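# Six arms hold a cloth over lanterns and patch

## Task

Six arms have their feet on the table top at these scene-frame spots in metres, each facing the given angle measured counter-clockwise from +x: arm1 (-0.87, +0.65, +0.72) facing -90; arm2 (-0.87, -0.65, +0.72) facing +90; arm3 (0.00, +0.65, +0.72) facing -90; arm4 (0.00, -0.65, +0.72) facing +90; arm5 (+0.87, +0.65, +0.72) facing -90; arm6 (+0.87, -0.65, +0.72) facing +90. Grip the cloth by its four handles and hold it motionless, with the whole sheet roughly one hand's width higher than the lantern tops and placed so that, viewed from above, it hides the painted patch. At the end the cloth must touch nothing else, every lantern must still be upright in its current spot, no arm may be touching the cloth fabric itself (only the handles), and no gripper may be holding a lantern.

## Robot and tools

Robots: six identical i2rt Big YAM arms, arm1 to arm6, each with six revolute joints, a two-finger gripper and a wrist camera that rides on top of the hand looking toward the fingertips. Feet are on the table top: odd arms on the +y side facing -y, even arms on the -y side facing +y, in three pairs at x = -0.87, 0.00 and +0.87. Reach is about 1.0 m from the joint1 axis. Room cameras are cam_high (wide) and cam_low (narrow); wrist cameras are arm1_cam_wrist to arm6_cam_wrist.

Frame: a single scene frame with origin on the floor and +z up; the table top is near z = 0.72. The hand point is midway between the fingertips; its z axis runs along the fingers and the fingers open along its y axis. No line prints a foot pose.

execute_actions: argument actions is a list holding one action or none. An action is an object keyed by robot name (arm1 ... arm6); each value holds joints, an object of absolute joint targets (not offsets) keyed by name. Each arm gets its own separate joints object; any subset of keys may be given. Keys and ranges: joint1_rad -2.879 to 2.879 (rotate about the foot, positive counter-clockwise seen from above, 0 points the arm the way its foot faces); joint2_rad 0 to 3.141 (shoulder; 0 is upper arm back and about level, increasing lifts it up then forward); joint3_rad 0 to 3.019 (elbow; 0 folded, larger opens); joint4_rad -1.692 to 1.57 (hand pitch, positive tips fingers up); joint5_rad -1.57 to 1.57 (hand yaw, positive toward the arm's right); joint6_rad -2.094 to 2.094 (hand roll, positive clockwise seen from behind). All in radians. gripper_m 0 to 0.093 is the fingertip gap in metres. Done-tolerances: ±0.045, ±0.14, ±0.09, ±0.055, ±0.03, ±0.035 rad and ±0.003 m. Motions in one action start together but finish separately; one action may run up to 15 s. Joints have different speeds, so the hand can sweep a wide path between postures. Optional cameras lists which images to return (omitted, null or ["all"] gives all; [] gives none). An unknown key, camera or out-of-range number rejects the whole call and nothing moves. An empty actions list just reports state and images.

wait: seconds from 0 to 10; commands nothing and returns the same state and images.

zoom_image: camera name plus region [x0, y0, x1, y1] in pixels of that camera's latest full image, top-left origin, at most 504 by 504. Wrist images are 504x504 fisheye; room images are 672x504.

read_manual: section "licences" returns licence text only. finished_scene: pass the scene number (1 or 2) to end it irreversibly; the goal must be met and remain met, and the arms should first have settled on the last command.

Results: joint_positions gives the current joint readings. joint_status tells how each commanded joint ended: reached; "off_target" (resting away from its target, maybe still pushing); "contact_stop" or "time_out" (the target is dropped and the joint holds where it stopped, though a timed-out joint may keep a nearby target and push on, which on_its_own will name); "not_followed" after a "joint command not followed" line, meaning a self/arm-collision check blocked that arm's joint targets (its gripper target still runs) and they may be retried on later actions. on_its_own covers uncommanded joints; its "held at" value is the held target, not the position. A joint omitted from an action may still be driving toward an old target. To relieve a joint that is pushing, send its reported position as the target. Very small target changes may not move a joint. If a result reports a stop, later motion calls in that same reply are skipped.

Hazards: the arms do not halt on touching things and can push hard. A hard squeeze between two robots ends the run; hard hits may too, and no state line reports arm-to-arm contact. The collision check can be late and ignores fingers, gripper housings and wrist cameras, so keep neighbouring arms well apart. Do not knock lanterns over or move them, and never send rigid objects out of the work area. Loose objects may occasionally be nudged by outside forces. Avoid dropping the cloth, slipping, slamming or hard pushing. Arms run independently; one being stopped does not pause others.

Motor heat: holding loads warms motors, also while you are thinking, and the robot keeps holding its last command during thinking. A MOTOR HOT line appears from 85 °C; at 100 °C that arm and its gripper go limp and fall, reported as OVER-TEMPERATURE FAULT, with "limit_stop_at_motor_heat" on its unmet keys; resend those targets afterward. Some heat carries into the next scene.

Suggested order: look with the cameras and zoom to locate the four handles, lanterns and painted patch; choose four arms near the handles, open grippers, approach from above, close on the handles only, lift together to about a hand's width over the lantern tops, move over the patch, keep the sheet taut and clear, confirm it is still, then finish. The next scene's task arrives in finished_scene's result.

Each tool is called after ">>>" in YAML: its name, and indented under it one key for each argument.

## Session

>>> execute_actions:
  actions: []

Scene clock: 0.00 s.
Motor temperatures (°C, as the motors report them): arm1=[22 20 20 22 23 20] | arm2=[20 21 19 21 23 23] | arm3=[21 20 21 19 23 19] | arm4=[20 20 20 21 21 23] | arm5=[19 21 23 20 21 20] | arm6=[23 20 21 22 21 20]
arm1.joint_positions: joint1_rad=+0.008 joint2_rad=+0.423 joint3_rad=+1.474 joint4_rad=-1.528 joint5_rad=+0.016 joint6_rad=-0.009 gripper_m=+0.094
arm1.joint_status: not commanded
arm1.hand: x=-0.8757 y=+0.5372 z=+1.3608 quat_wxyz=(-0.356, -0.611, -0.597, +0.378) (m; scene frame)
arm2.joint_positions: joint1_rad=-0.008 joint2_rad=+0.442 joint3_rad=+1.473 joint4_rad=-1.527 joint5_rad=+0.005 joint6_rad=+0.001 gripper_m=+0.094
arm2.joint_status: not commanded
arm2.hand: x=-0.8710 y=-0.5242 z=+1.3351 quat_wxyz=(-0.358, +0.613, -0.604, -0.362) (m; scene frame)
arm3.joint_positions: joint1_rad=+0.001 joint2_rad=+0.449 joint3_rad=+1.475 joint4_rad=-1.547 joint5_rad=-0.017 joint6_rad=+0.017 gripper_m=+0.095
arm3.joint_status: not commanded
arm3.hand: x=+0.0109 y=+0.5330 z=+1.3529 quat_wxyz=(-0.364, -0.606, -0.615, +0.349) (m; scene frame)
arm4.joint_positions: joint1_rad=+0.003 joint2_rad=+0.439 joint3_rad=+1.478 joint4_rad=-1.550 joint5_rad=-0.013 joint6_rad=+0.001 gripper_m=+0.095
arm4.joint_status: not commanded
arm4.hand: x=-0.0136 y=-0.5369 z=+1.3518 quat_wxyz=(-0.353, +0.624, -0.594, -0.365) (m; scene frame)
arm5.joint_positions: joint1_rad=-0.005 joint2_rad=+0.446 joint3_rad=+1.482 joint4_rad=-1.550 joint5_rad=+0.016 joint6_rad=-0.005 gripper_m=+0.095
arm5.joint_status: not commanded
arm5.hand: x=+0.8625 y=+0.5269 z=+1.3476 quat_wxyz=(-0.357, -0.607, -0.617, +0.350) (m; scene frame)
arm6.joint_positions: joint1_rad=-0.002 joint2_rad=+0.451 joint3_rad=+1.467 joint4_rad=-1.536 joint5_rad=-0.013 joint6_rad=+0.002 gripper_m=+0.094
arm6.joint_status: not commanded
arm6.hand: x=+0.8715 y=-0.5230 z=+1.2879 quat_wxyz=(-0.347, +0.613, -0.611, -0.360) (m; scene frame)
pictures: arm1_cam_wrist, arm2_cam_wrist, arm3_cam_wrist, arm4_cam_wrist, arm5_cam_wrist, arm6_cam_wrist, cam_high, cam_low
Images, in order (width x height): arm1_cam_wrist 504x504, arm2_cam_wrist 504x504, arm3_cam_wrist 504x504, arm4_cam_wrist 504x504, arm5_cam_wrist 504x504, arm6_cam_wrist 504x504, cam_high 672x504, cam_low 672x504.

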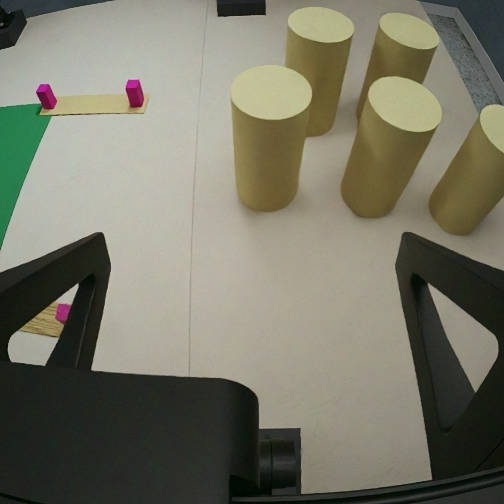

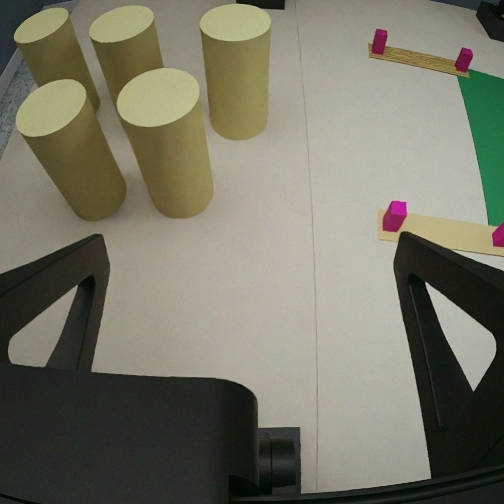

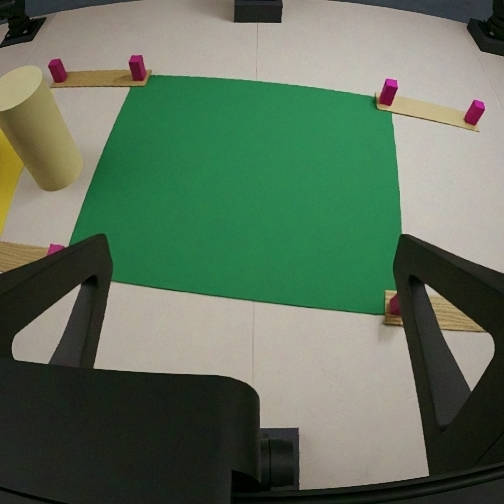

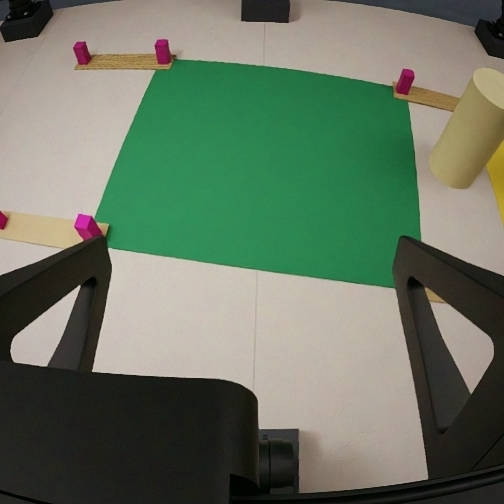

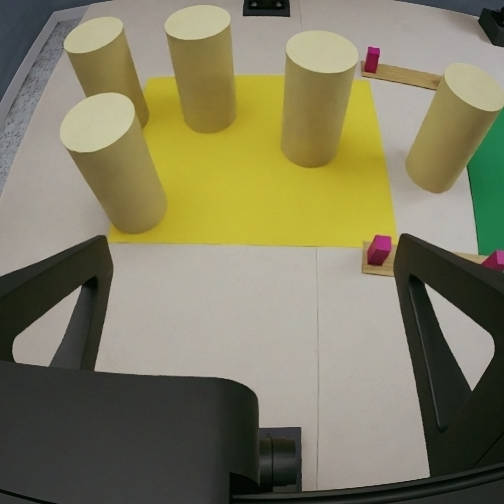

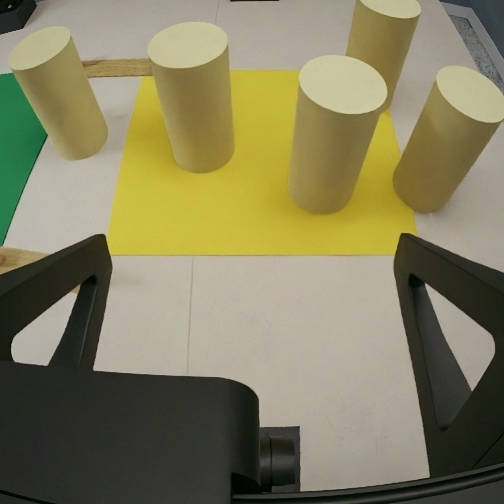

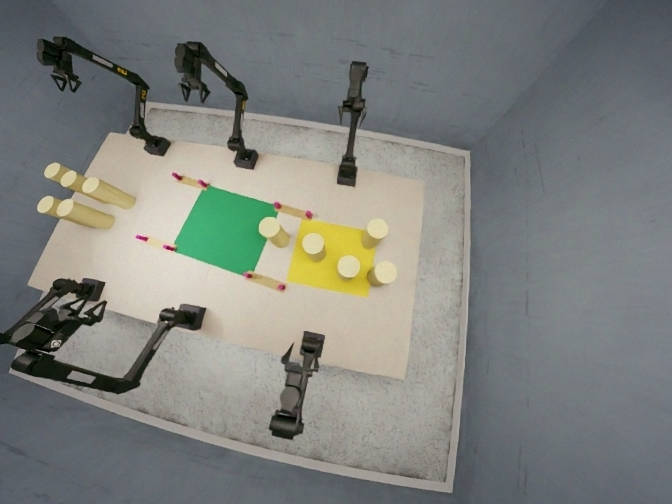

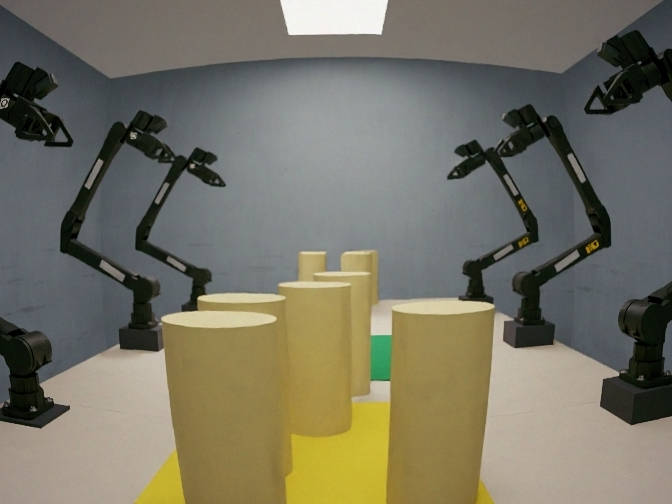

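>>> execute_actions:
  actions:
    - {"arm3":{"joints":{"joint1_rad":-1.068,"joint2_rad":1.34,"joint3_rad":0.58,"joint4_rad":-0.26,"joint5_rad":-0.6,"joint6_rad":-0.757}},"arm4":{"joints":{"joint1_rad":0.848,"joint2_rad":1.741,"joint3_rad":1.07,"joint4_rad":-0.39,"joint5_rad":0.631,"joint6_rad":0.82}},"arm5":{"joints":{"joint1_rad":-1.03,"joint2_rad":1.828,"joint3_rad":1.21,"joint4_rad":-0.39,"joint5_rad":-0.582,"joint6_rad":-0.717}},"arm6":{"joints":{"joint1_rad":1.194,"joint2_rad":1.981,"joint3_rad":1.64,"joint4_rad":-0.99,"joint5_rad":0.757,"joint6_rad":1.237}}}

Scene clock: 106.77 s.
Motor temperatures (°C, as the motors report them): arm1=[22 21 24 22 23 20] | arm2=[20 21 23 21 23 23] | arm3=[21 21 25 19 23 19] | arm4=[20 20 24 21 21 23] | arm5=[19 22 26 21 21 20] | arm6=[23 21 25 22 21 20]
arm1.joint_positions: joint1_rad=+0.008 joint2_rad=+0.423 joint3_rad=+1.474 joint4_rad=-1.528 joint5_rad=+0.016 joint6_rad=-0.009 gripper_m=+0.094
arm1.joint_status: not commanded
arm1.hand: x=-0.8757 y=+0.5372 z=+1.3608 quat_wxyz=(-0.356, -0.611, -0.597, +0.378) (m; scene frame)
arm2.joint_positions: joint1_rad=-0.008 joint2_rad=+0.442 joint3_rad=+1.473 joint4_rad=-1.527 joint5_rad=+0.005 joint6_rad=+0.001 gripper_m=+0.094
arm2.joint_status: not commanded
arm2.hand: x=-0.8710 y=-0.5242 z=+1.3351 quat_wxyz=(-0.358, +0.613, -0.604, -0.362) (m; scene frame)
arm3.joint_positions: joint1_rad=-1.061 joint2_rad=+1.337 joint3_rad=+0.582 joint4_rad=-0.279 joint5_rad=-0.598 joint6_rad=-0.744 gripper_m=+0.095
arm3.joint_status: all done
arm3.hand: x=-0.2880 y=+0.3730 z=+0.8644 quat_wxyz=(-0.253, -0.694, -0.609, +0.289) (m; scene frame)
arm4.joint_positions: joint1_rad=+0.855 joint2_rad=+1.737 joint3_rad=+1.067 joint4_rad=-0.413 joint5_rad=+0.628 joint6_rad=+0.806 gripper_m=+0.095
arm4.joint_status: all done
arm4.hand: x=-0.3639 y=-0.2238 z=+0.8542 quat_wxyz=(-0.291, +0.629, -0.678, -0.245) (m; scene frame)
arm5.joint_positions: joint1_rad=-1.041 joint2_rad=+1.821 joint3_rad=+1.205 joint4_rad=-0.409 joint5_rad=-0.580 joint6_rad=-0.704 gripper_m=+0.095
arm5.joint_status: all done
arm5.hand: x=+0.4067 y=+0.2464 z=+0.8494 quat_wxyz=(-0.258, -0.701, -0.608, +0.269) (m; scene frame)
arm6.joint_positions: joint1_rad=+1.195 joint2_rad=+1.971 joint3_rad=+1.628 joint4_rad=-0.997 joint5_rad=+0.754 joint6_rad=+1.226 gripper_m=+0.094
arm6.joint_status: all done
arm6.hand: x=+0.3203 y=-0.3080 z=+0.8614 quat_wxyz=(-0.286, +0.614, -0.693, -0.250) (m; scene frame)
pictures: arm1_cam_wrist, arm2_cam_wrist, arm3_cam_wrist, arm4_cam_wrist, arm5_cam_wrist, arm6_cam_wrist, cam_high, cam_low
Images, in order (width x height): arm1_cam_wrist 504x504, arm2_cam_wrist 504x504, arm3_cam_wrist 504x504, arm4_cam_wrist 504x504, arm5_cam_wrist 504x504, arm6_cam_wrist 504x504, cam_high 672x504, cam_low 672x504.

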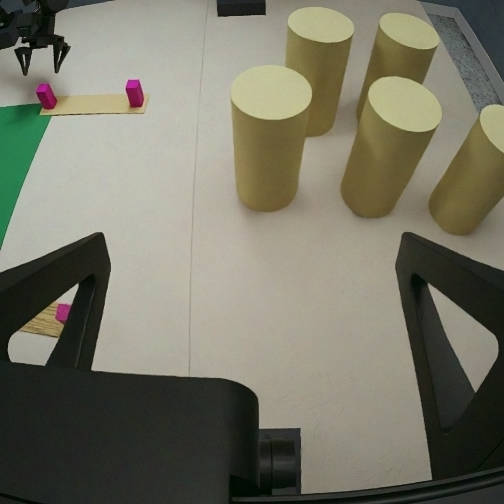

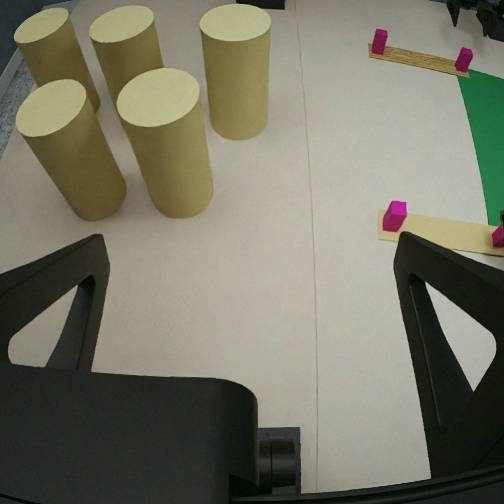

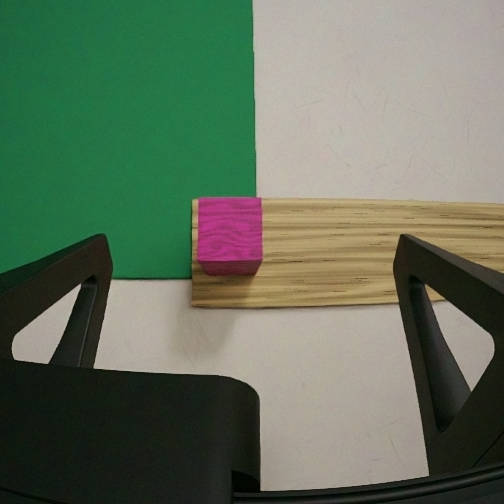

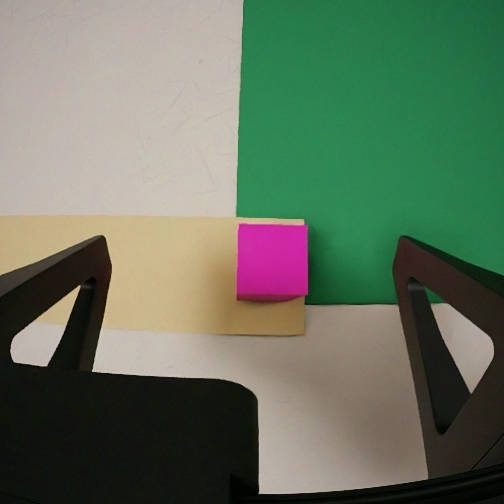

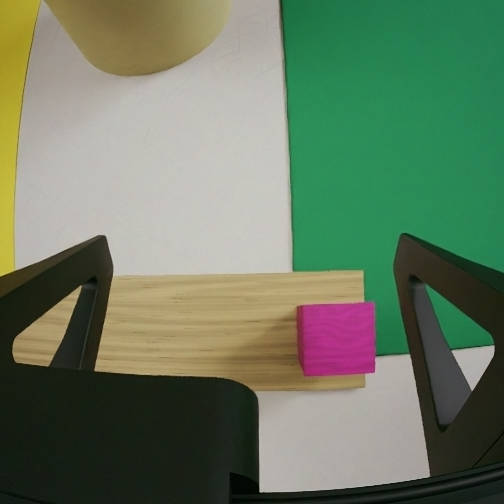

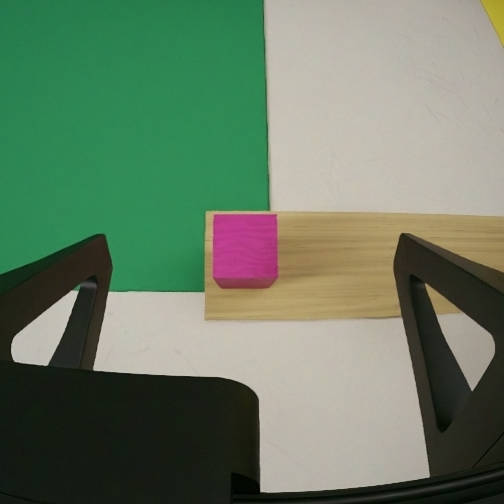

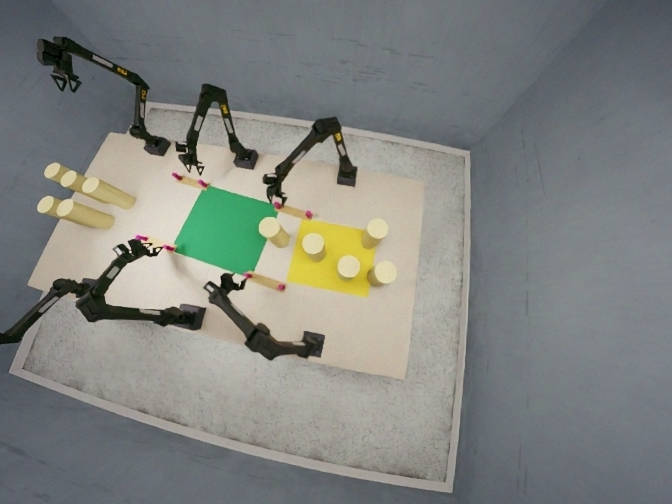

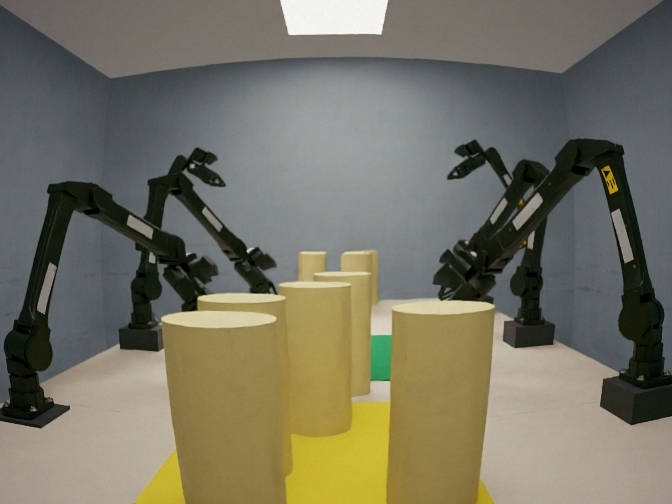

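>>> execute_actions:
  actions:
    - {"arm3":{"joints":{"joint1_rad":-1.007,"joint2_rad":1.605,"joint3_rad":0.5,"joint4_rad":0.13,"joint5_rad":-0.569,"joint6_rad":-0.7}},"arm4":{"joints":{"joint1_rad":0.842,"joint2_rad":1.878,"joint3_rad":0.99,"joint4_rad":-0.16}},"arm5":{"joints":{"joint1_rad":-1.118,"joint2_rad":1.972,"joint3_rad":1.195,"joint4_rad":-0.265,"joint5_rad":-0.626,"joint6_rad":-0.82}},"arm6":{"joints":{"joint1_rad":1.181,"joint2_rad":2.083,"joint3_rad":1.575,"joint4_rad":-0.81}}}
  cameras: ["arm3_cam_wrist","arm4_cam_wrist","arm5_cam_wrist","arm6_cam_wrist"]

Scene clock: 133.97 s.
Motor temperatures (°C, as the motors report them): arm1=[22 21 24 22 23 20] | arm2=[20 21 23 21 23 23] | arm3=[21 21 25 19 23 19] | arm4=[20 21 24 21 21 23] | arm5=[20 23 27 21 22 20] | arm6=[23 22 26 22 21 20]
arm1.joint_positions: joint1_rad=+0.008 joint2_rad=+0.423 joint3_rad=+1.474 joint4_rad=-1.528 joint5_rad=+0.016 joint6_rad=-0.009 gripper_m=+0.094
arm1.joint_status: not commanded
arm1.hand: x=-0.8757 y=+0.5372 z=+1.3608 quat_wxyz=(-0.356, -0.611, -0.597, +0.378) (m; scene frame)
arm2.joint_positions: joint1_rad=-0.008 joint2_rad=+0.442 joint3_rad=+1.473 joint4_rad=-1.527 joint5_rad=+0.005 joint6_rad=+0.001 gripper_m=+0.094
arm2.joint_status: not commanded
arm2.hand: x=-0.8710 y=-0.5242 z=+1.3351 quat_wxyz=(-0.358, +0.613, -0.604, -0.362) (m; scene frame)
arm3.joint_positions: joint1_rad=-1.015 joint2_rad=+1.610 joint3_rad=+0.499 joint4_rad=+0.110 joint5_rad=-0.570 joint6_rad=-0.713 gripper_m=+0.095
arm3.joint_status: all done
arm3.hand: x=-0.2809 y=+0.3611 z=+0.7770 quat_wxyz=(-0.248, -0.688, -0.614, +0.295) (m; scene frame)
arm4.joint_positions: joint1_rad=+0.849 joint2_rad=+1.883 joint3_rad=+0.980 joint4_rad=-0.183 joint5_rad=+0.630 joint6_rad=+0.807 gripper_m=+0.095
arm4.joint_status: all done
arm4.hand: x=-0.3504 y=-0.2286 z=+0.7686 quat_wxyz=(-0.293, +0.627, -0.680, -0.243) (m; scene frame)
arm5.joint_positions: joint1_rad=-1.123 joint2_rad=+1.970 joint3_rad=+1.186 joint4_rad=-0.283 joint5_rad=-0.626 joint6_rad=-0.807 gripper_m=+0.095
arm5.joint_status: all done
arm5.hand: x=+0.3806 y=+0.2807 z=+0.7721 quat_wxyz=(-0.257, -0.694, -0.614, +0.275) (m; scene frame)
arm6.joint_positions: joint1_rad=+1.191 joint2_rad=+2.091 joint3_rad=+1.571 joint4_rad=-0.825 joint5_rad=+0.755 joint6_rad=+1.227 gripper_m=+0.094
arm6.joint_status: all done
arm6.hand: x=+0.3137 y=-0.3028 z=+0.7728 quat_wxyz=(-0.287, +0.612, -0.694, -0.248) (m; scene frame)
pictures: arm3_cam_wrist, arm4_cam_wrist, arm5_cam_wrist, arm6_cam_wrist
Images, in order (width x height): arm3_cam_wrist 504x504, arm4_cam_wrist 504x504, arm5_cam_wrist 504x504, arm6_cam_wrist 504x504.

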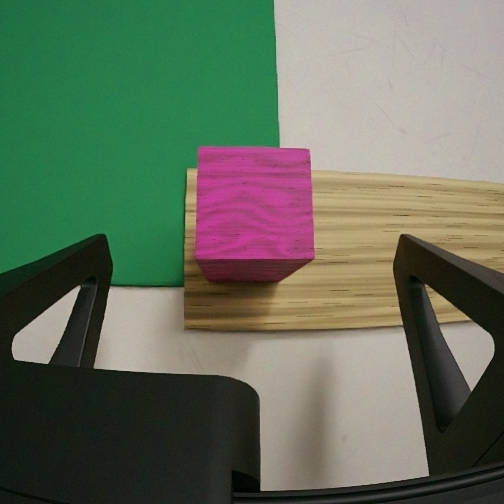

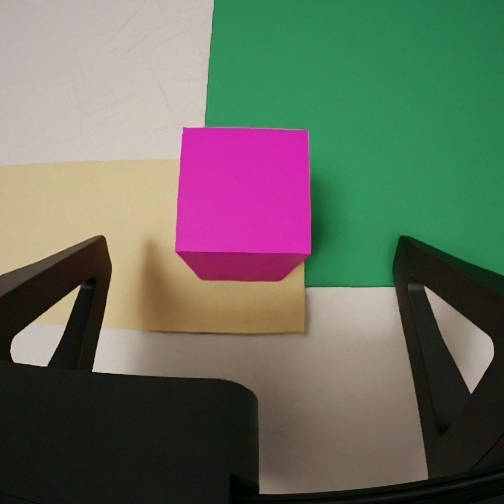

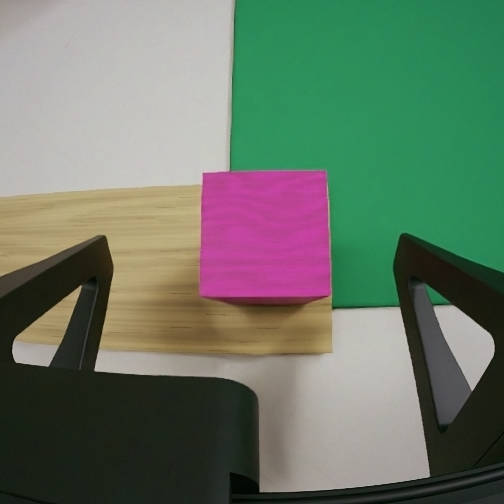

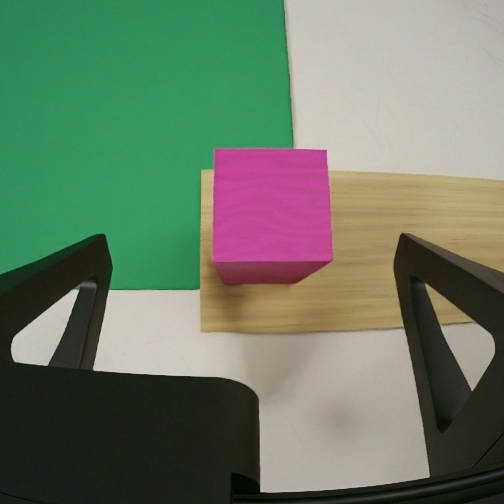

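>>> execute_actions:
  actions:
    - {"arm3":{"joints":{"joint1_rad":-0.972,"joint2_rad":1.635,"joint4_rad":0.18}},"arm4":{"joints":{"joint1_rad":0.82,"joint2_rad":1.89,"joint4_rad":-0.09}},"arm5":{"joints":{"joint1_rad":-1.095}},"arm6":{"joints":{"joint1_rad":1.16,"joint2_rad":2.092}}}
  cameras: []

>>> execute_actions:
  actions:
    - {"arm3":{"joints":{"gripper_m":0.015}},"arm4":{"joints":{"gripper_m":0.015}},"arm5":{"joints":{"gripper_m":0.015}},"arm6":{"joints":{"gripper_m":0.015}}}
  cameras: ["arm3_cam_wrist","arm4_cam_wrist","arm5_cam_wrist","arm6_cam_wrist"]

Scene clock: 147.27 s.
Motor temperatures (°C, as the motors report them): arm1=[22 21 24 22 23 20] | arm2=[20 21 23 21 23 23] | arm3=[21 21 24 20 23 19] | arm4=[20 22 24 21 21 23] | arm5=[19 24 26 21 22 20] | arm6=[23 23 25 22 21 20]
arm1.joint_positions: joint1_rad=+0.008 joint2_rad=+0.423 joint3_rad=+1.474 joint4_rad=-1.528 joint5_rad=+0.016 joint6_rad=-0.009 gripper_m=+0.094
arm1.joint_status: not commanded
arm1.hand: x=-0.8757 y=+0.5372 z=+1.3608 quat_wxyz=(-0.356, -0.611, -0.597, +0.378) (m; scene frame)
arm2.joint_positions: joint1_rad=-0.008 joint2_rad=+0.442 joint3_rad=+1.473 joint4_rad=-1.527 joint5_rad=+0.005 joint6_rad=+0.001 gripper_m=+0.094
arm2.joint_status: not commanded
arm2.hand: x=-0.8710 y=-0.5242 z=+1.3351 quat_wxyz=(-0.358, +0.613, -0.604, -0.362) (m; scene frame)
arm3.joint_positions: joint1_rad=-0.981 joint2_rad=+1.627 joint3_rad=+0.499 joint4_rad=+0.160 joint5_rad=-0.570 joint6_rad=-0.713 gripper_m=+0.095
arm3.joint_status: all done
arm3.hand: x=-0.2765 y=+0.3480 z=+0.7769 quat_wxyz=(-0.251, -0.671, -0.626, +0.306) (m; scene frame)
arm4.joint_positions: joint1_rad=+0.822 joint2_rad=+1.883 joint3_rad=+0.980 joint4_rad=-0.113 joint5_rad=+0.630 joint6_rad=+0.807 gripper_m=+0.095
arm4.joint_status: all done
arm4.hand: x=-0.3490 y=-0.2111 z=+0.7760 quat_wxyz=(-0.292, +0.604, -0.690, -0.271) (m; scene frame)
arm5.joint_positions: joint1_rad=-1.105 joint2_rad=+1.970 joint3_rad=+1.186 joint4_rad=-0.283 joint5_rad=-0.626 joint6_rad=-0.807 gripper_m=+0.095
arm5.joint_status: all done
arm5.hand: x=+0.3871 y=+0.2723 z=+0.7721 quat_wxyz=(-0.260, -0.688, -0.620, +0.272) (m; scene frame)
arm6.joint_positions: joint1_rad=+1.163 joint2_rad=+2.091 joint3_rad=+1.571 joint4_rad=-0.825 joint5_rad=+0.755 joint6_rad=+1.227 gripper_m=+0.094
arm6.joint_status: all done
arm6.hand: x=+0.3234 y=-0.2877 z=+0.7727 quat_wxyz=(-0.291, +0.603, -0.702, -0.244) (m; scene frame)
pictures: none
No camera images: the call's "cameras" was empty. Leave "cameras" out to get every camera's image.

Scene clock: 148.03 s.
Motor temperatures (°C, as the motors report them): arm1=[22 21 24 22 23 20] | arm2=[20 21 23 21 23 23] | arm3=[21 21 24 20 23 19] | arm4=[20 22 24 21 21 23] | arm5=[19 24 26 21 22 20] | arm6=[23 23 25 22 21 20]
arm1.joint_positions: joint1_rad=+0.008 joint2_rad=+0.423 joint3_rad=+1.474 joint4_rad=-1.528 joint5_rad=+0.016 joint6_rad=-0.009 gripper_m=+0.094
arm1.joint_status: not commanded
arm1.hand: x=-0.8757 y=+0.5372 z=+1.3608 quat_wxyz=(-0.356, -0.611, -0.597, +0.378) (m; scene frame)
arm2.joint_positions: joint1_rad=-0.008 joint2_rad=+0.442 joint3_rad=+1.473 joint4_rad=-1.527 joint5_rad=+0.005 joint6_rad=+0.001 gripper_m=+0.094
arm2.joint_status: not commanded
arm2.hand: x=-0.8710 y=-0.5242 z=+1.3351 quat_wxyz=(-0.358, +0.613, -0.604, -0.362) (m; scene frame)
arm3.joint_positions: joint1_rad=-0.981 joint2_rad=+1.628 joint3_rad=+0.498 joint4_rad=+0.162 joint5_rad=-0.572 joint6_rad=-0.704 gripper_m=+0.030
arm3.joint_status: gripper_m off_target (ended at +0.030, target +0.015)
arm3.hand: x=-0.2760 y=+0.3479 z=+0.7766 quat_wxyz=(-0.253, -0.674, -0.624, +0.305) (m; scene frame)
arm4.joint_positions: joint1_rad=+0.821 joint2_rad=+1.883 joint3_rad=+0.980 joint4_rad=-0.112 joint5_rad=+0.632 joint6_rad=+0.810 gripper_m=+0.029
arm4.joint_status: gripper_m off_target (ended at +0.029, target +0.015)
arm4.hand: x=-0.3484 y=-0.2104 z=+0.7763 quat_wxyz=(-0.293, +0.602, -0.691, -0.272) (m; scene frame)
arm5.joint_positions: joint1_rad=-1.105 joint2_rad=+1.970 joint3_rad=+1.186 joint4_rad=-0.277 joint5_rad=-0.621 joint6_rad=-0.819 gripper_m=+0.030
arm5.joint_status: gripper_m off_target (ended at +0.030, target +0.015)
arm5.hand: x=+0.3855 y=+0.2723 z=+0.7723 quat_wxyz=(-0.255, -0.684, -0.625, +0.276) (m; scene frame)
arm6.joint_positions: joint1_rad=+1.163 joint2_rad=+2.091 joint3_rad=+1.571 joint4_rad=-0.822 joint5_rad=+0.755 joint6_rad=+1.235 gripper_m=+0.029
arm6.joint_status: gripper_m off_target (ended at +0.029, target +0.015)
arm6.hand: x=+0.3230 y=-0.2875 z=+0.7728 quat_wxyz=(-0.289, +0.599, -0.705, -0.246) (m; scene frame)
pictures: arm3_cam_wrist, arm4_cam_wrist, arm5_cam_wrist, arm6_cam_wrist
Images, in order (width x height): arm3_cam_wrist 504x504, arm4_cam_wrist 504x504, arm5_cam_wrist 504x504, arm6_cam_wrist 504x504.

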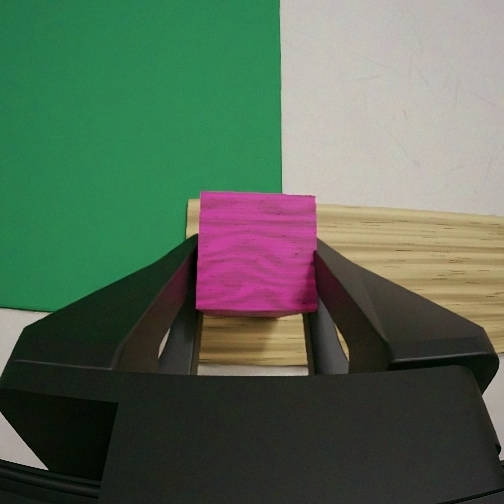

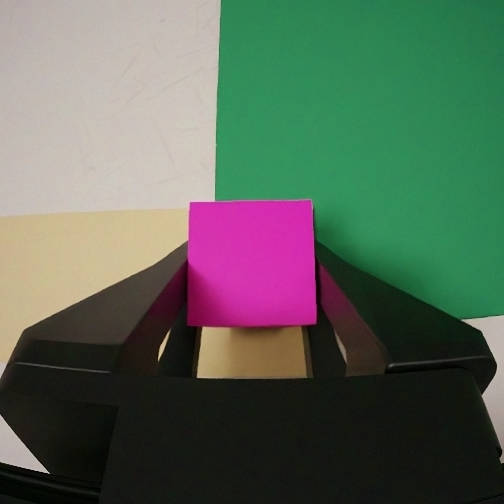

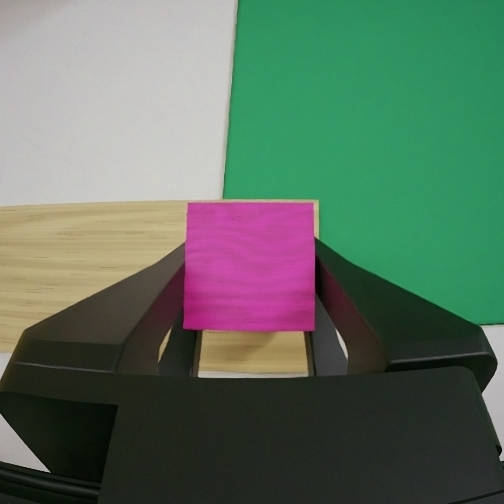

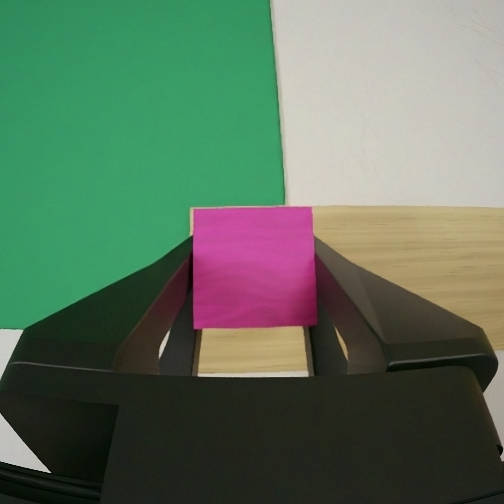

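>>> execute_actions:
  actions:
    - {"arm3":{"joints":{"joint2_rad":1.168,"joint3_rad":0.69,"joint4_rad":-0.46}},"arm4":{"joints":{"joint2_rad":1.587,"joint3_rad":1.134,"joint4_rad":-0.532}},"arm5":{"joints":{"joint2_rad":1.725,"joint3_rad":1.348,"joint4_rad":-0.654}},"arm6":{"joints":{"joint2_rad":1.942,"joint3_rad":1.802,"joint4_rad":-1.172}}}
  cameras: ["cam_high"]

>>> execute_actions:
  actions:
    - {"arm3":{"joints":{"joint2_rad":1.046,"joint3_rad":1.052,"joint4_rad":-0.944}},"arm4":{"joints":{"joint2_rad":1.48,"joint3_rad":1.458,"joint4_rad":-0.963}},"arm5":{"joints":{"joint2_rad":1.648,"joint3_rad":1.688,"joint4_rad":-1.071}},"arm6":{"joints":{"joint2_rad":1.984,"joint3_rad":2.302,"joint4_rad":-1.63}}}
  cameras: ["cam_high","cam_low","arm5_cam_wrist"]

Scene clock: 178.27 s.
Motor temperatures (°C, as the motors report them): arm1=[22 21 25 22 23 20] | arm2=[20 21 24 21 23 23] | arm3=[21 21 24 20 23 19] | arm4=[20 22 25 21 21 23] | arm5=[20 24 27 21 22 20] | arm6=[23 23 26 22 21 20]
arm1.joint_positions: joint1_rad=+0.008 joint2_rad=+0.423 joint3_rad=+1.474 joint4_rad=-1.528 joint5_rad=+0.016 joint6_rad=-0.009 gripper_m=+0.094
arm1.joint_status: not commanded
arm1.hand: x=-0.8757 y=+0.5372 z=+1.3608 quat_wxyz=(-0.356, -0.611, -0.597, +0.378) (m; scene frame)
arm2.joint_positions: joint1_rad=-0.008 joint2_rad=+0.442 joint3_rad=+1.473 joint4_rad=-1.527 joint5_rad=+0.005 joint6_rad=+0.001 gripper_m=+0.094
arm2.joint_status: not commanded
arm2.hand: x=-0.8710 y=-0.5242 z=+1.3351 quat_wxyz=(-0.358, +0.613, -0.604, -0.362) (m; scene frame)
arm3.joint_positions: joint1_rad=-0.975 joint2_rad=+1.169 joint3_rad=+0.653 joint4_rad=-0.452 joint5_rad=-0.575 joint6_rad=-0.697 gripper_m=+0.030
arm3.joint_status: all done
arm3.hand: x=-0.2668 y=+0.3505 z=+0.9343 quat_wxyz=(-0.257, -0.674, -0.623, +0.302) (m; scene frame)
arm4.joint_positions: joint1_rad=+0.816 joint2_rad=+1.587 joint3_rad=+1.108 joint4_rad=-0.521 joint5_rad=+0.635 joint6_rad=+0.810 gripper_m=+0.029
arm4.joint_status: all done
arm4.hand: x=-0.3463 y=-0.2105 z=+0.9402 quat_wxyz=(-0.294, +0.597, -0.693, -0.278) (m; scene frame)
arm5.joint_positions: joint1_rad=-1.105 joint2_rad=+1.711 joint3_rad=+1.335 joint4_rad=-0.637 joint5_rad=-0.621 joint6_rad=-0.823 gripper_m=+0.030
arm5.joint_status: all done
arm5.hand: x=+0.3796 y=+0.2688 z=+0.9497 quat_wxyz=(-0.249, -0.674, -0.628, +0.298) (m; scene frame)
arm6.joint_positions: joint1_rad=+1.163 joint2_rad=+1.941 joint3_rad=+1.760 joint4_rad=-1.153 joint5_rad=+0.752 joint6_rad=+1.246 gripper_m=+0.029
arm6.joint_status: all done
arm6.hand: x=+0.3247 y=-0.2878 z=+0.9274 quat_wxyz=(-0.285, +0.595, -0.709, -0.250) (m; scene frame)
pictures: cam_high
Images, in order (width x height): cam_high 672x504.

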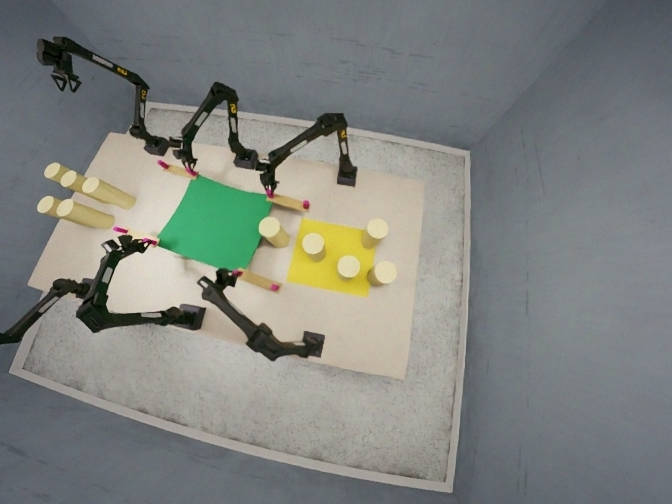

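Scene clock: 179.73 s.
Motor temperatures (°C, as the motors report them): arm1=[22 21 25 22 23 20] | arm2=[20 21 24 21 23 23] | arm3=[21 21 25 19 23 19] | arm4=[20 22 25 21 21 23] | arm5=[20 24 27 21 22 20] | arm6=[23 23 26 22 21 20]
arm1.joint_positions: joint1_rad=+0.008 joint2_rad=+0.423 joint3_rad=+1.474 joint4_rad=-1.528 joint5_rad=+0.016 joint6_rad=-0.009 gripper_m=+0.094
arm1.joint_status: not commanded
arm1.hand: x=-0.8757 y=+0.5372 z=+1.3608 quat_wxyz=(-0.356, -0.611, -0.597, +0.378) (m; scene frame)
arm2.joint_positions: joint1_rad=-0.008 joint2_rad=+0.442 joint3_rad=+1.473 joint4_rad=-1.527 joint5_rad=+0.005 joint6_rad=+0.001 gripper_m=+0.094
arm2.joint_status: not commanded
arm2.hand: x=-0.8710 y=-0.5242 z=+1.3351 quat_wxyz=(-0.358, +0.613, -0.604, -0.362) (m; scene frame)
arm3.joint_positions: joint1_rad=-0.975 joint2_rad=+1.047 joint3_rad=+1.005 joint4_rad=-0.936 joint5_rad=-0.573 joint6_rad=-0.696 gripper_m=+0.030
arm3.joint_status: all done
arm3.hand: x=-0.2673 y=+0.3503 z=+1.0926 quat_wxyz=(-0.257, -0.676, -0.623, +0.298) (m; scene frame)
arm4.joint_positions: joint1_rad=+0.811 joint2_rad=+1.474 joint3_rad=+1.422 joint4_rad=-0.952 joint5_rad=+0.636 joint6_rad=+0.810 gripper_m=+0.029
arm4.joint_status: all done
arm4.hand: x=-0.3455 y=-0.2103 z=+1.1019 quat_wxyz=(-0.295, +0.596, -0.694, -0.275) (m; scene frame)
arm5.joint_positions: joint1_rad=-1.105 joint2_rad=+1.653 joint3_rad=+1.644 joint4_rad=-1.052 joint5_rad=-0.620 joint6_rad=-0.824 gripper_m=+0.030
arm5.joint_status: all done
arm5.hand: x=+0.3807 y=+0.2693 z=+1.0884 quat_wxyz=(-0.254, -0.683, -0.626, +0.278) (m; scene frame)
arm6.joint_positions: joint1_rad=+1.163 joint2_rad=+2.000 joint3_rad=+2.244 joint4_rad=-1.612 joint5_rad=+0.752 joint6_rad=+1.247 gripper_m=+0.029
arm6.joint_status: all done
arm6.hand: x=+0.3189 y=-0.2845 z=+1.0749 quat_wxyz=(-0.292, +0.600, -0.706, -0.236) (m; scene frame)
pictures: arm5_cam_wrist, cam_high, cam_low
Images, in order (width x height): arm5_cam_wrist 504x504, cam_high 672x504, cam_low 672x504.

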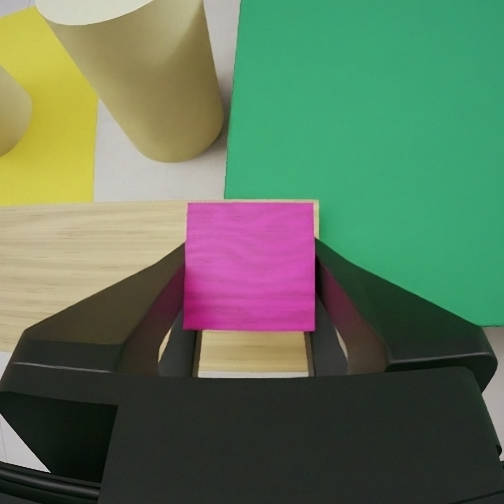

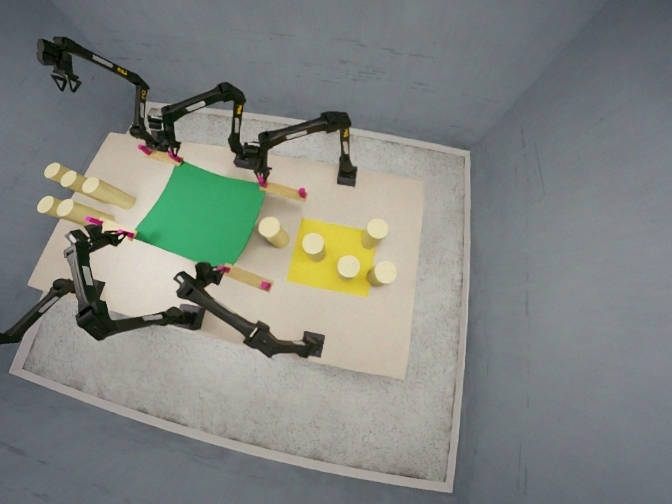

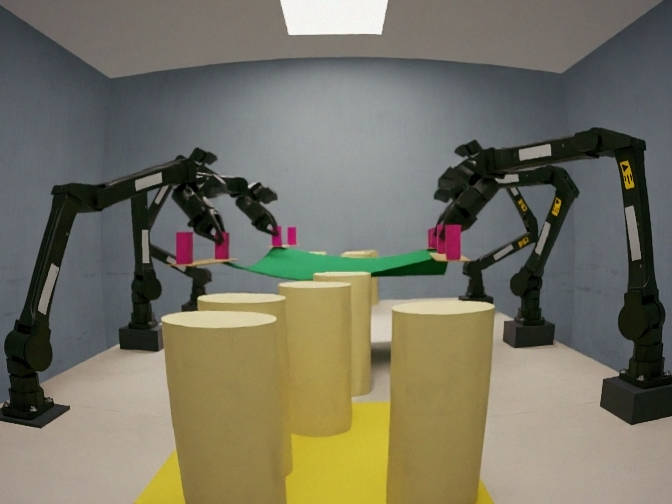

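>>> execute_actions:
  actions:
    - {"arm3":{"joints":{"joint1_rad":-0.743,"joint2_rad":1.206,"joint3_rad":1.435,"joint4_rad":-1.135,"joint5_rad":-0.5,"joint6_rad":-0.576}},"arm4":{"joints":{"joint1_rad":0.811,"joint2_rad":1.116,"joint3_rad":1.375,"joint4_rad":-1.195,"joint5_rad":0.538,"joint6_rad":0.64}},"arm5":{"joints":{"joint1_rad":-1.046,"joint2_rad":1.717,"joint3_rad":2.035,"joint4_rad":-1.39,"joint5_rad":-0.659,"joint6_rad":-0.885}},"arm6":{"joints":{"joint1_rad":1.111,"joint2_rad":1.697,"joint3_rad":2.155,"joint4_rad":-1.58,"joint5_rad":0.686,"joint6_rad":0.96}}}
  cameras: ["cam_high","cam_low"]

Scene clock: 203.57 s.
Motor temperatures (°C, as the motors report them): arm1=[22 21 25 22 23 20] | arm2=[20 21 24 21 23 23] | arm3=[21 21 31 19 23 19] | arm4=[20 22 29 21 21 23] | arm5=[20 25 31 20 22 20] | arm6=[23 24 29 22 22 20]
arm1.joint_positions: joint1_rad=+0.008 joint2_rad=+0.423 joint3_rad=+1.474 joint4_rad=-1.528 joint5_rad=+0.016 joint6_rad=-0.009 gripper_m=+0.094
arm1.joint_status: not commanded
arm1.hand: x=-0.8757 y=+0.5372 z=+1.3608 quat_wxyz=(-0.356, -0.611, -0.597, +0.378) (m; scene frame)
arm2.joint_positions: joint1_rad=-0.008 joint2_rad=+0.442 joint3_rad=+1.473 joint4_rad=-1.527 joint5_rad=+0.005 joint6_rad=+0.001 gripper_m=+0.094
arm2.joint_status: not commanded
arm2.hand: x=-0.8710 y=-0.5242 z=+1.3351 quat_wxyz=(-0.358, +0.613, -0.604, -0.362) (m; scene frame)
arm3.joint_positions: joint1_rad=-0.736 joint2_rad=+1.207 joint3_rad=+1.381 joint4_rad=-1.126 joint5_rad=-0.505 joint6_rad=-0.577 gripper_m=+0.030
arm3.joint_status: all done
arm3.hand: x=-0.2359 y=+0.2558 z=+1.1895 quat_wxyz=(-0.274, -0.646, -0.661, +0.266) (m; scene frame)
arm4.joint_positions: joint1_rad=+0.804 joint2_rad=+1.122 joint3_rad=+1.345 joint4_rad=-1.181 joint5_rad=+0.543 joint6_rad=+0.641 gripper_m=+0.029
arm4.joint_status: all done
arm4.hand: x=-0.2561 y=-0.3051 z=+1.1927 quat_wxyz=(-0.275, +0.659, -0.643, -0.275) (m; scene frame)
arm5.joint_positions: joint1_rad=-1.050 joint2_rad=+1.727 joint3_rad=+1.988 joint4_rad=-1.375 joint5_rad=-0.654 joint6_rad=-0.883 gripper_m=+0.030
arm5.joint_status: all done
arm5.hand: x=+0.4012 y=+0.2367 z=+1.1793 quat_wxyz=(-0.275, -0.649, -0.662, +0.255) (m; scene frame)
arm6.joint_positions: joint1_rad=+1.107 joint2_rad=+1.699 joint3_rad=+2.144 joint4_rad=-1.586 joint5_rad=+0.681 joint6_rad=+0.987 gripper_m=+0.029
arm6.joint_status: all done
arm6.hand: x=+0.4114 y=-0.2988 z=+1.2042 quat_wxyz=(-0.260, +0.642, -0.664, -0.280) (m; scene frame)
pictures: cam_high, cam_low
Images, in order (width x height): cam_high 672x504, cam_low 672x504.

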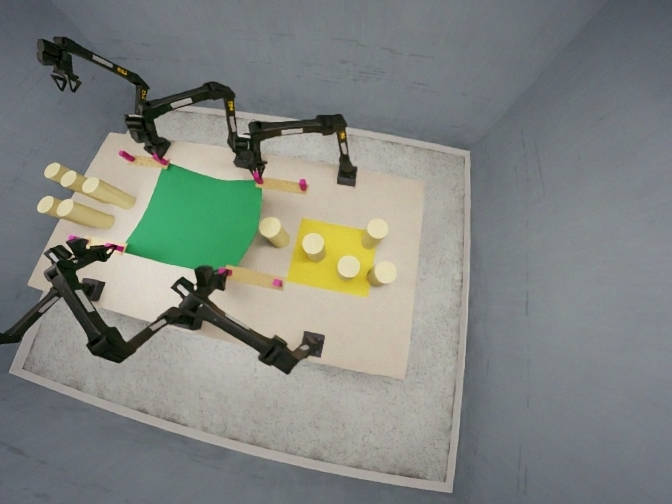

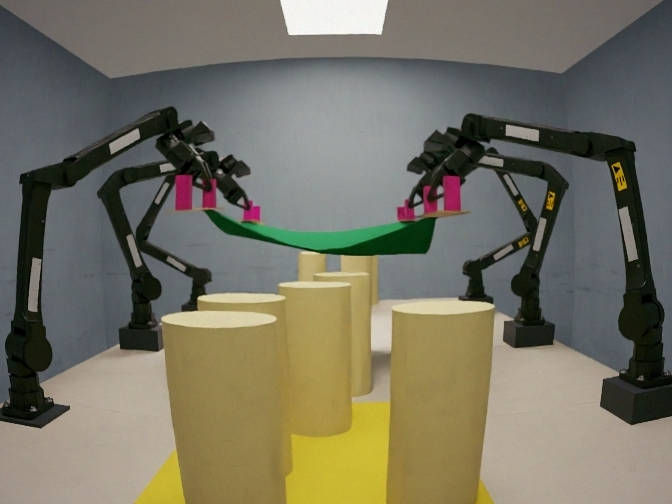

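>>> execute_actions:
  actions:
    - {"arm3":{"joints":{"joint1_rad":-0.235,"joint2_rad":0.955,"joint3_rad":1.25,"joint4_rad":-1.06,"joint5_rad":-0.165,"joint6_rad":-0.167}},"arm4":{"joints":{"joint1_rad":0.163,"joint2_rad":0.824,"joint3_rad":1.19,"joint4_rad":-1.125,"joint5_rad":0.115,"joint6_rad":0.116}},"arm5":{"joints":{"joint1_rad":-0.776,"joint2_rad":1.21,"joint3_rad":1.48,"joint4_rad":-1.185,"joint5_rad":-0.518,"joint6_rad":-0.606}},"arm6":{"joints":{"joint1_rad":0.865,"joint2_rad":1.194,"joint3_rad":1.61,"joint4_rad":-1.38,"joint5_rad":0.568,"joint6_rad":0.693}}}
  cameras: ["cam_low"]

>>> execute_actions:
  actions:
    - {"arm3":{"joints":{"joint1_rad":0.461,"joint2_rad":1.024,"joint3_rad":1.295,"joint4_rad":-1.08,"joint5_rad":0.32,"joint6_rad":0.337}},"arm4":{"joints":{"joint1_rad":-0.627,"joint2_rad":0.967,"joint3_rad":1.275,"joint4_rad":-1.165,"joint5_rad":-0.428,"joint6_rad":-0.474}},"arm5":{"joints":{"joint1_rad":-0.214,"joint2_rad":0.934,"joint3_rad":1.275,"joint4_rad":-1.105,"joint5_rad":-0.151,"joint6_rad":-0.152}},"arm6":{"joints":{"joint1_rad":0.258,"joint2_rad":0.894,"joint3_rad":1.4,"joint4_rad":-1.275,"joint5_rad":0.181,"joint6_rad":0.184}}}
  cameras: ["cam_high","cam_low"]

Scene clock: 244.07 s.
Motor temperatures (°C, as the motors report them): arm1=[22 21 25 22 23 20] | arm2=[20 21 24 21 23 23] | arm3=[21 21 34 19 23 19] | arm4=[20 21 30 21 21 23] | arm5=[20 25 32 20 23 20] | arm6=[23 23 27 22 22 20]
arm1.joint_positions: joint1_rad=+0.008 joint2_rad=+0.423 joint3_rad=+1.474 joint4_rad=-1.528 joint5_rad=+0.016 joint6_rad=-0.009 gripper_m=+0.094
arm1.joint_status: not commanded
arm1.hand: x=-0.8757 y=+0.5372 z=+1.3608 quat_wxyz=(-0.356, -0.611, -0.597, +0.378) (m; scene frame)
arm2.joint_positions: joint1_rad=-0.008 joint2_rad=+0.442 joint3_rad=+1.473 joint4_rad=-1.527 joint5_rad=+0.005 joint6_rad=+0.001 gripper_m=+0.094
arm2.joint_status: not commanded
arm2.hand: x=-0.8710 y=-0.5242 z=+1.3351 quat_wxyz=(-0.358, +0.613, -0.604, -0.362) (m; scene frame)
arm3.joint_positions: joint1_rad=-0.233 joint2_rad=+0.960 joint3_rad=+1.249 joint4_rad=-1.075 joint5_rad=-0.176 joint6_rad=-0.165 gripper_m=+0.030
arm3.joint_status: all done
arm3.hand: x=-0.0531 y=+0.2581 z=+1.2123 quat_wxyz=(-0.279, -0.643, -0.658, +0.277) (m; scene frame)
arm4.joint_positions: joint1_rad=+0.163 joint2_rad=+0.825 joint3_rad=+1.180 joint4_rad=-1.146 joint5_rad=+0.125 joint6_rad=+0.116 gripper_m=+0.029
arm4.joint_status: all done
arm4.hand: x=-0.0513 y=-0.3096 z=+1.2047 quat_wxyz=(-0.276, +0.663, -0.641, -0.270) (m; scene frame)
arm5.joint_positions: joint1_rad=-0.773 joint2_rad=+1.206 joint3_rad=+1.476 joint4_rad=-1.196 joint5_rad=-0.509 joint6_rad=-0.633 gripper_m=+0.030
arm5.joint_status: all done
arm5.hand: x=+0.6207 y=+0.2553 z=+1.2100 quat_wxyz=(-0.270, -0.632, -0.673, +0.274) (m; scene frame)
arm6.joint_positions: joint1_rad=+0.861 joint2_rad=+1.202 joint3_rad=+1.608 joint4_rad=-1.388 joint5_rad=+0.560 joint6_rad=+0.720 gripper_m=+0.029
arm6.joint_status: all done
arm6.hand: x=+0.6117 y=-0.3053 z=+1.2060 quat_wxyz=(-0.260, +0.643, -0.663, -0.282) (m; scene frame)
pictures: cam_low
Images, in order (width x height): cam_low 672x504.

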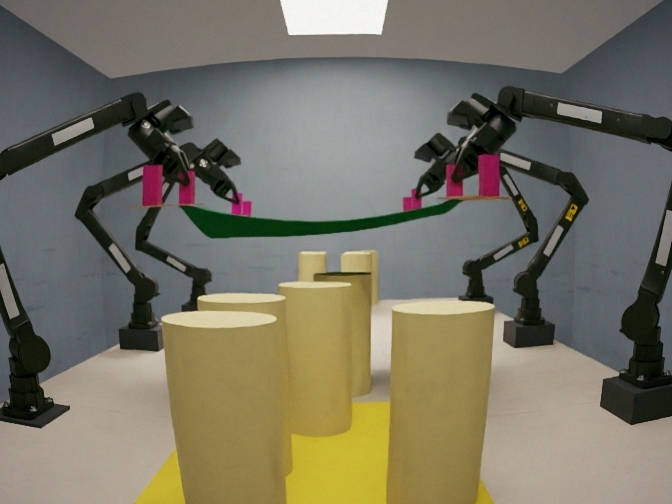

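Scene clock: 245.63 s.
Motor temperatures (°C, as the motors report them): arm1=[22 21 25 22 23 20] | arm2=[20 21 24 21 23 23] | arm3=[21 21 34 19 23 19] | arm4=[20 21 31 21 21 23] | arm5=[20 25 32 20 23 20] | arm6=[23 23 27 22 22 20]
arm1.joint_positions: joint1_rad=+0.008 joint2_rad=+0.423 joint3_rad=+1.474 joint4_rad=-1.528 joint5_rad=+0.016 joint6_rad=-0.009 gripper_m=+0.094
arm1.joint_status: not commanded
arm1.hand: x=-0.8757 y=+0.5372 z=+1.3608 quat_wxyz=(-0.356, -0.611, -0.597, +0.378) (m; scene frame)
arm2.joint_positions: joint1_rad=-0.008 joint2_rad=+0.442 joint3_rad=+1.473 joint4_rad=-1.527 joint5_rad=+0.005 joint6_rad=+0.001 gripper_m=+0.094
arm2.joint_status: not commanded
arm2.hand: x=-0.8710 y=-0.5242 z=+1.3351 quat_wxyz=(-0.358, +0.613, -0.604, -0.362) (m; scene frame)
arm3.joint_positions: joint1_rad=+0.460 joint2_rad=+1.043 joint3_rad=+1.249 joint4_rad=-1.075 joint5_rad=+0.309 joint6_rad=+0.337 gripper_m=+0.030
arm3.joint_status: all done
arm3.hand: x=+0.1477 y=+0.2576 z=+1.1818 quat_wxyz=(-0.261, -0.647, -0.665, +0.267) (m; scene frame)
arm4.joint_positions: joint1_rad=-0.627 joint2_rad=+0.983 joint3_rad=+1.220 joint4_rad=-1.149 joint5_rad=-0.419 joint6_rad=-0.472 gripper_m=+0.029
arm4.joint_status: all done
arm4.hand: x=+0.1505 y=-0.2976 z=+1.1837 quat_wxyz=(-0.263, +0.665, -0.647, -0.267) (m; scene frame)
arm5.joint_positions: joint1_rad=-0.228 joint2_rad=+0.939 joint3_rad=+1.269 joint4_rad=-1.105 joint5_rad=-0.142 joint6_rad=-0.178 gripper_m=+0.030
arm5.joint_status: all done
arm5.hand: x=+0.8127 y=+0.2602 z=+1.2110 quat_wxyz=(-0.274, -0.639, -0.664, +0.275) (m; scene frame)
arm6.joint_positions: joint1_rad=+0.266 joint2_rad=+0.895 joint3_rad=+1.398 joint4_rad=-1.276 joint5_rad=+0.176 joint6_rad=+0.213 gripper_m=+0.029
arm6.joint_status: all done
arm6.hand: x=+0.8099 y=-0.3064 z=+1.2113 quat_wxyz=(-0.267, +0.643, -0.656, -0.291) (m; scene frame)
pictures: cam_high, cam_low
Images, in order (width x height): cam_high 672x504, cam_low 672x504.

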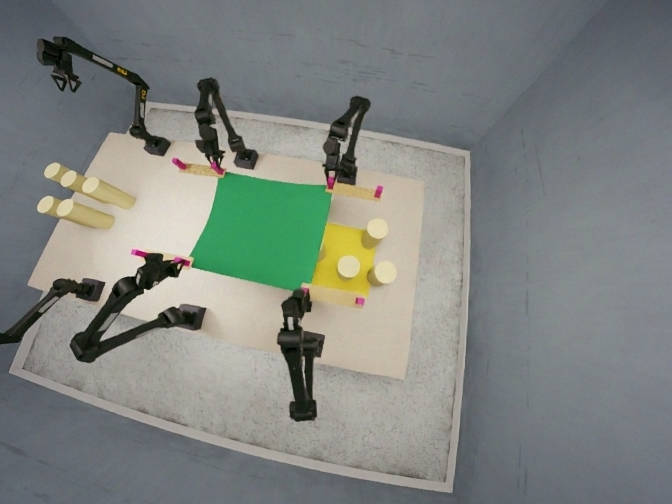

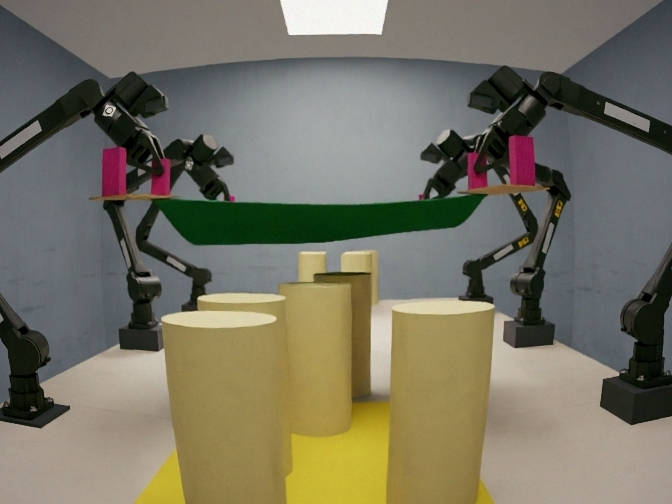

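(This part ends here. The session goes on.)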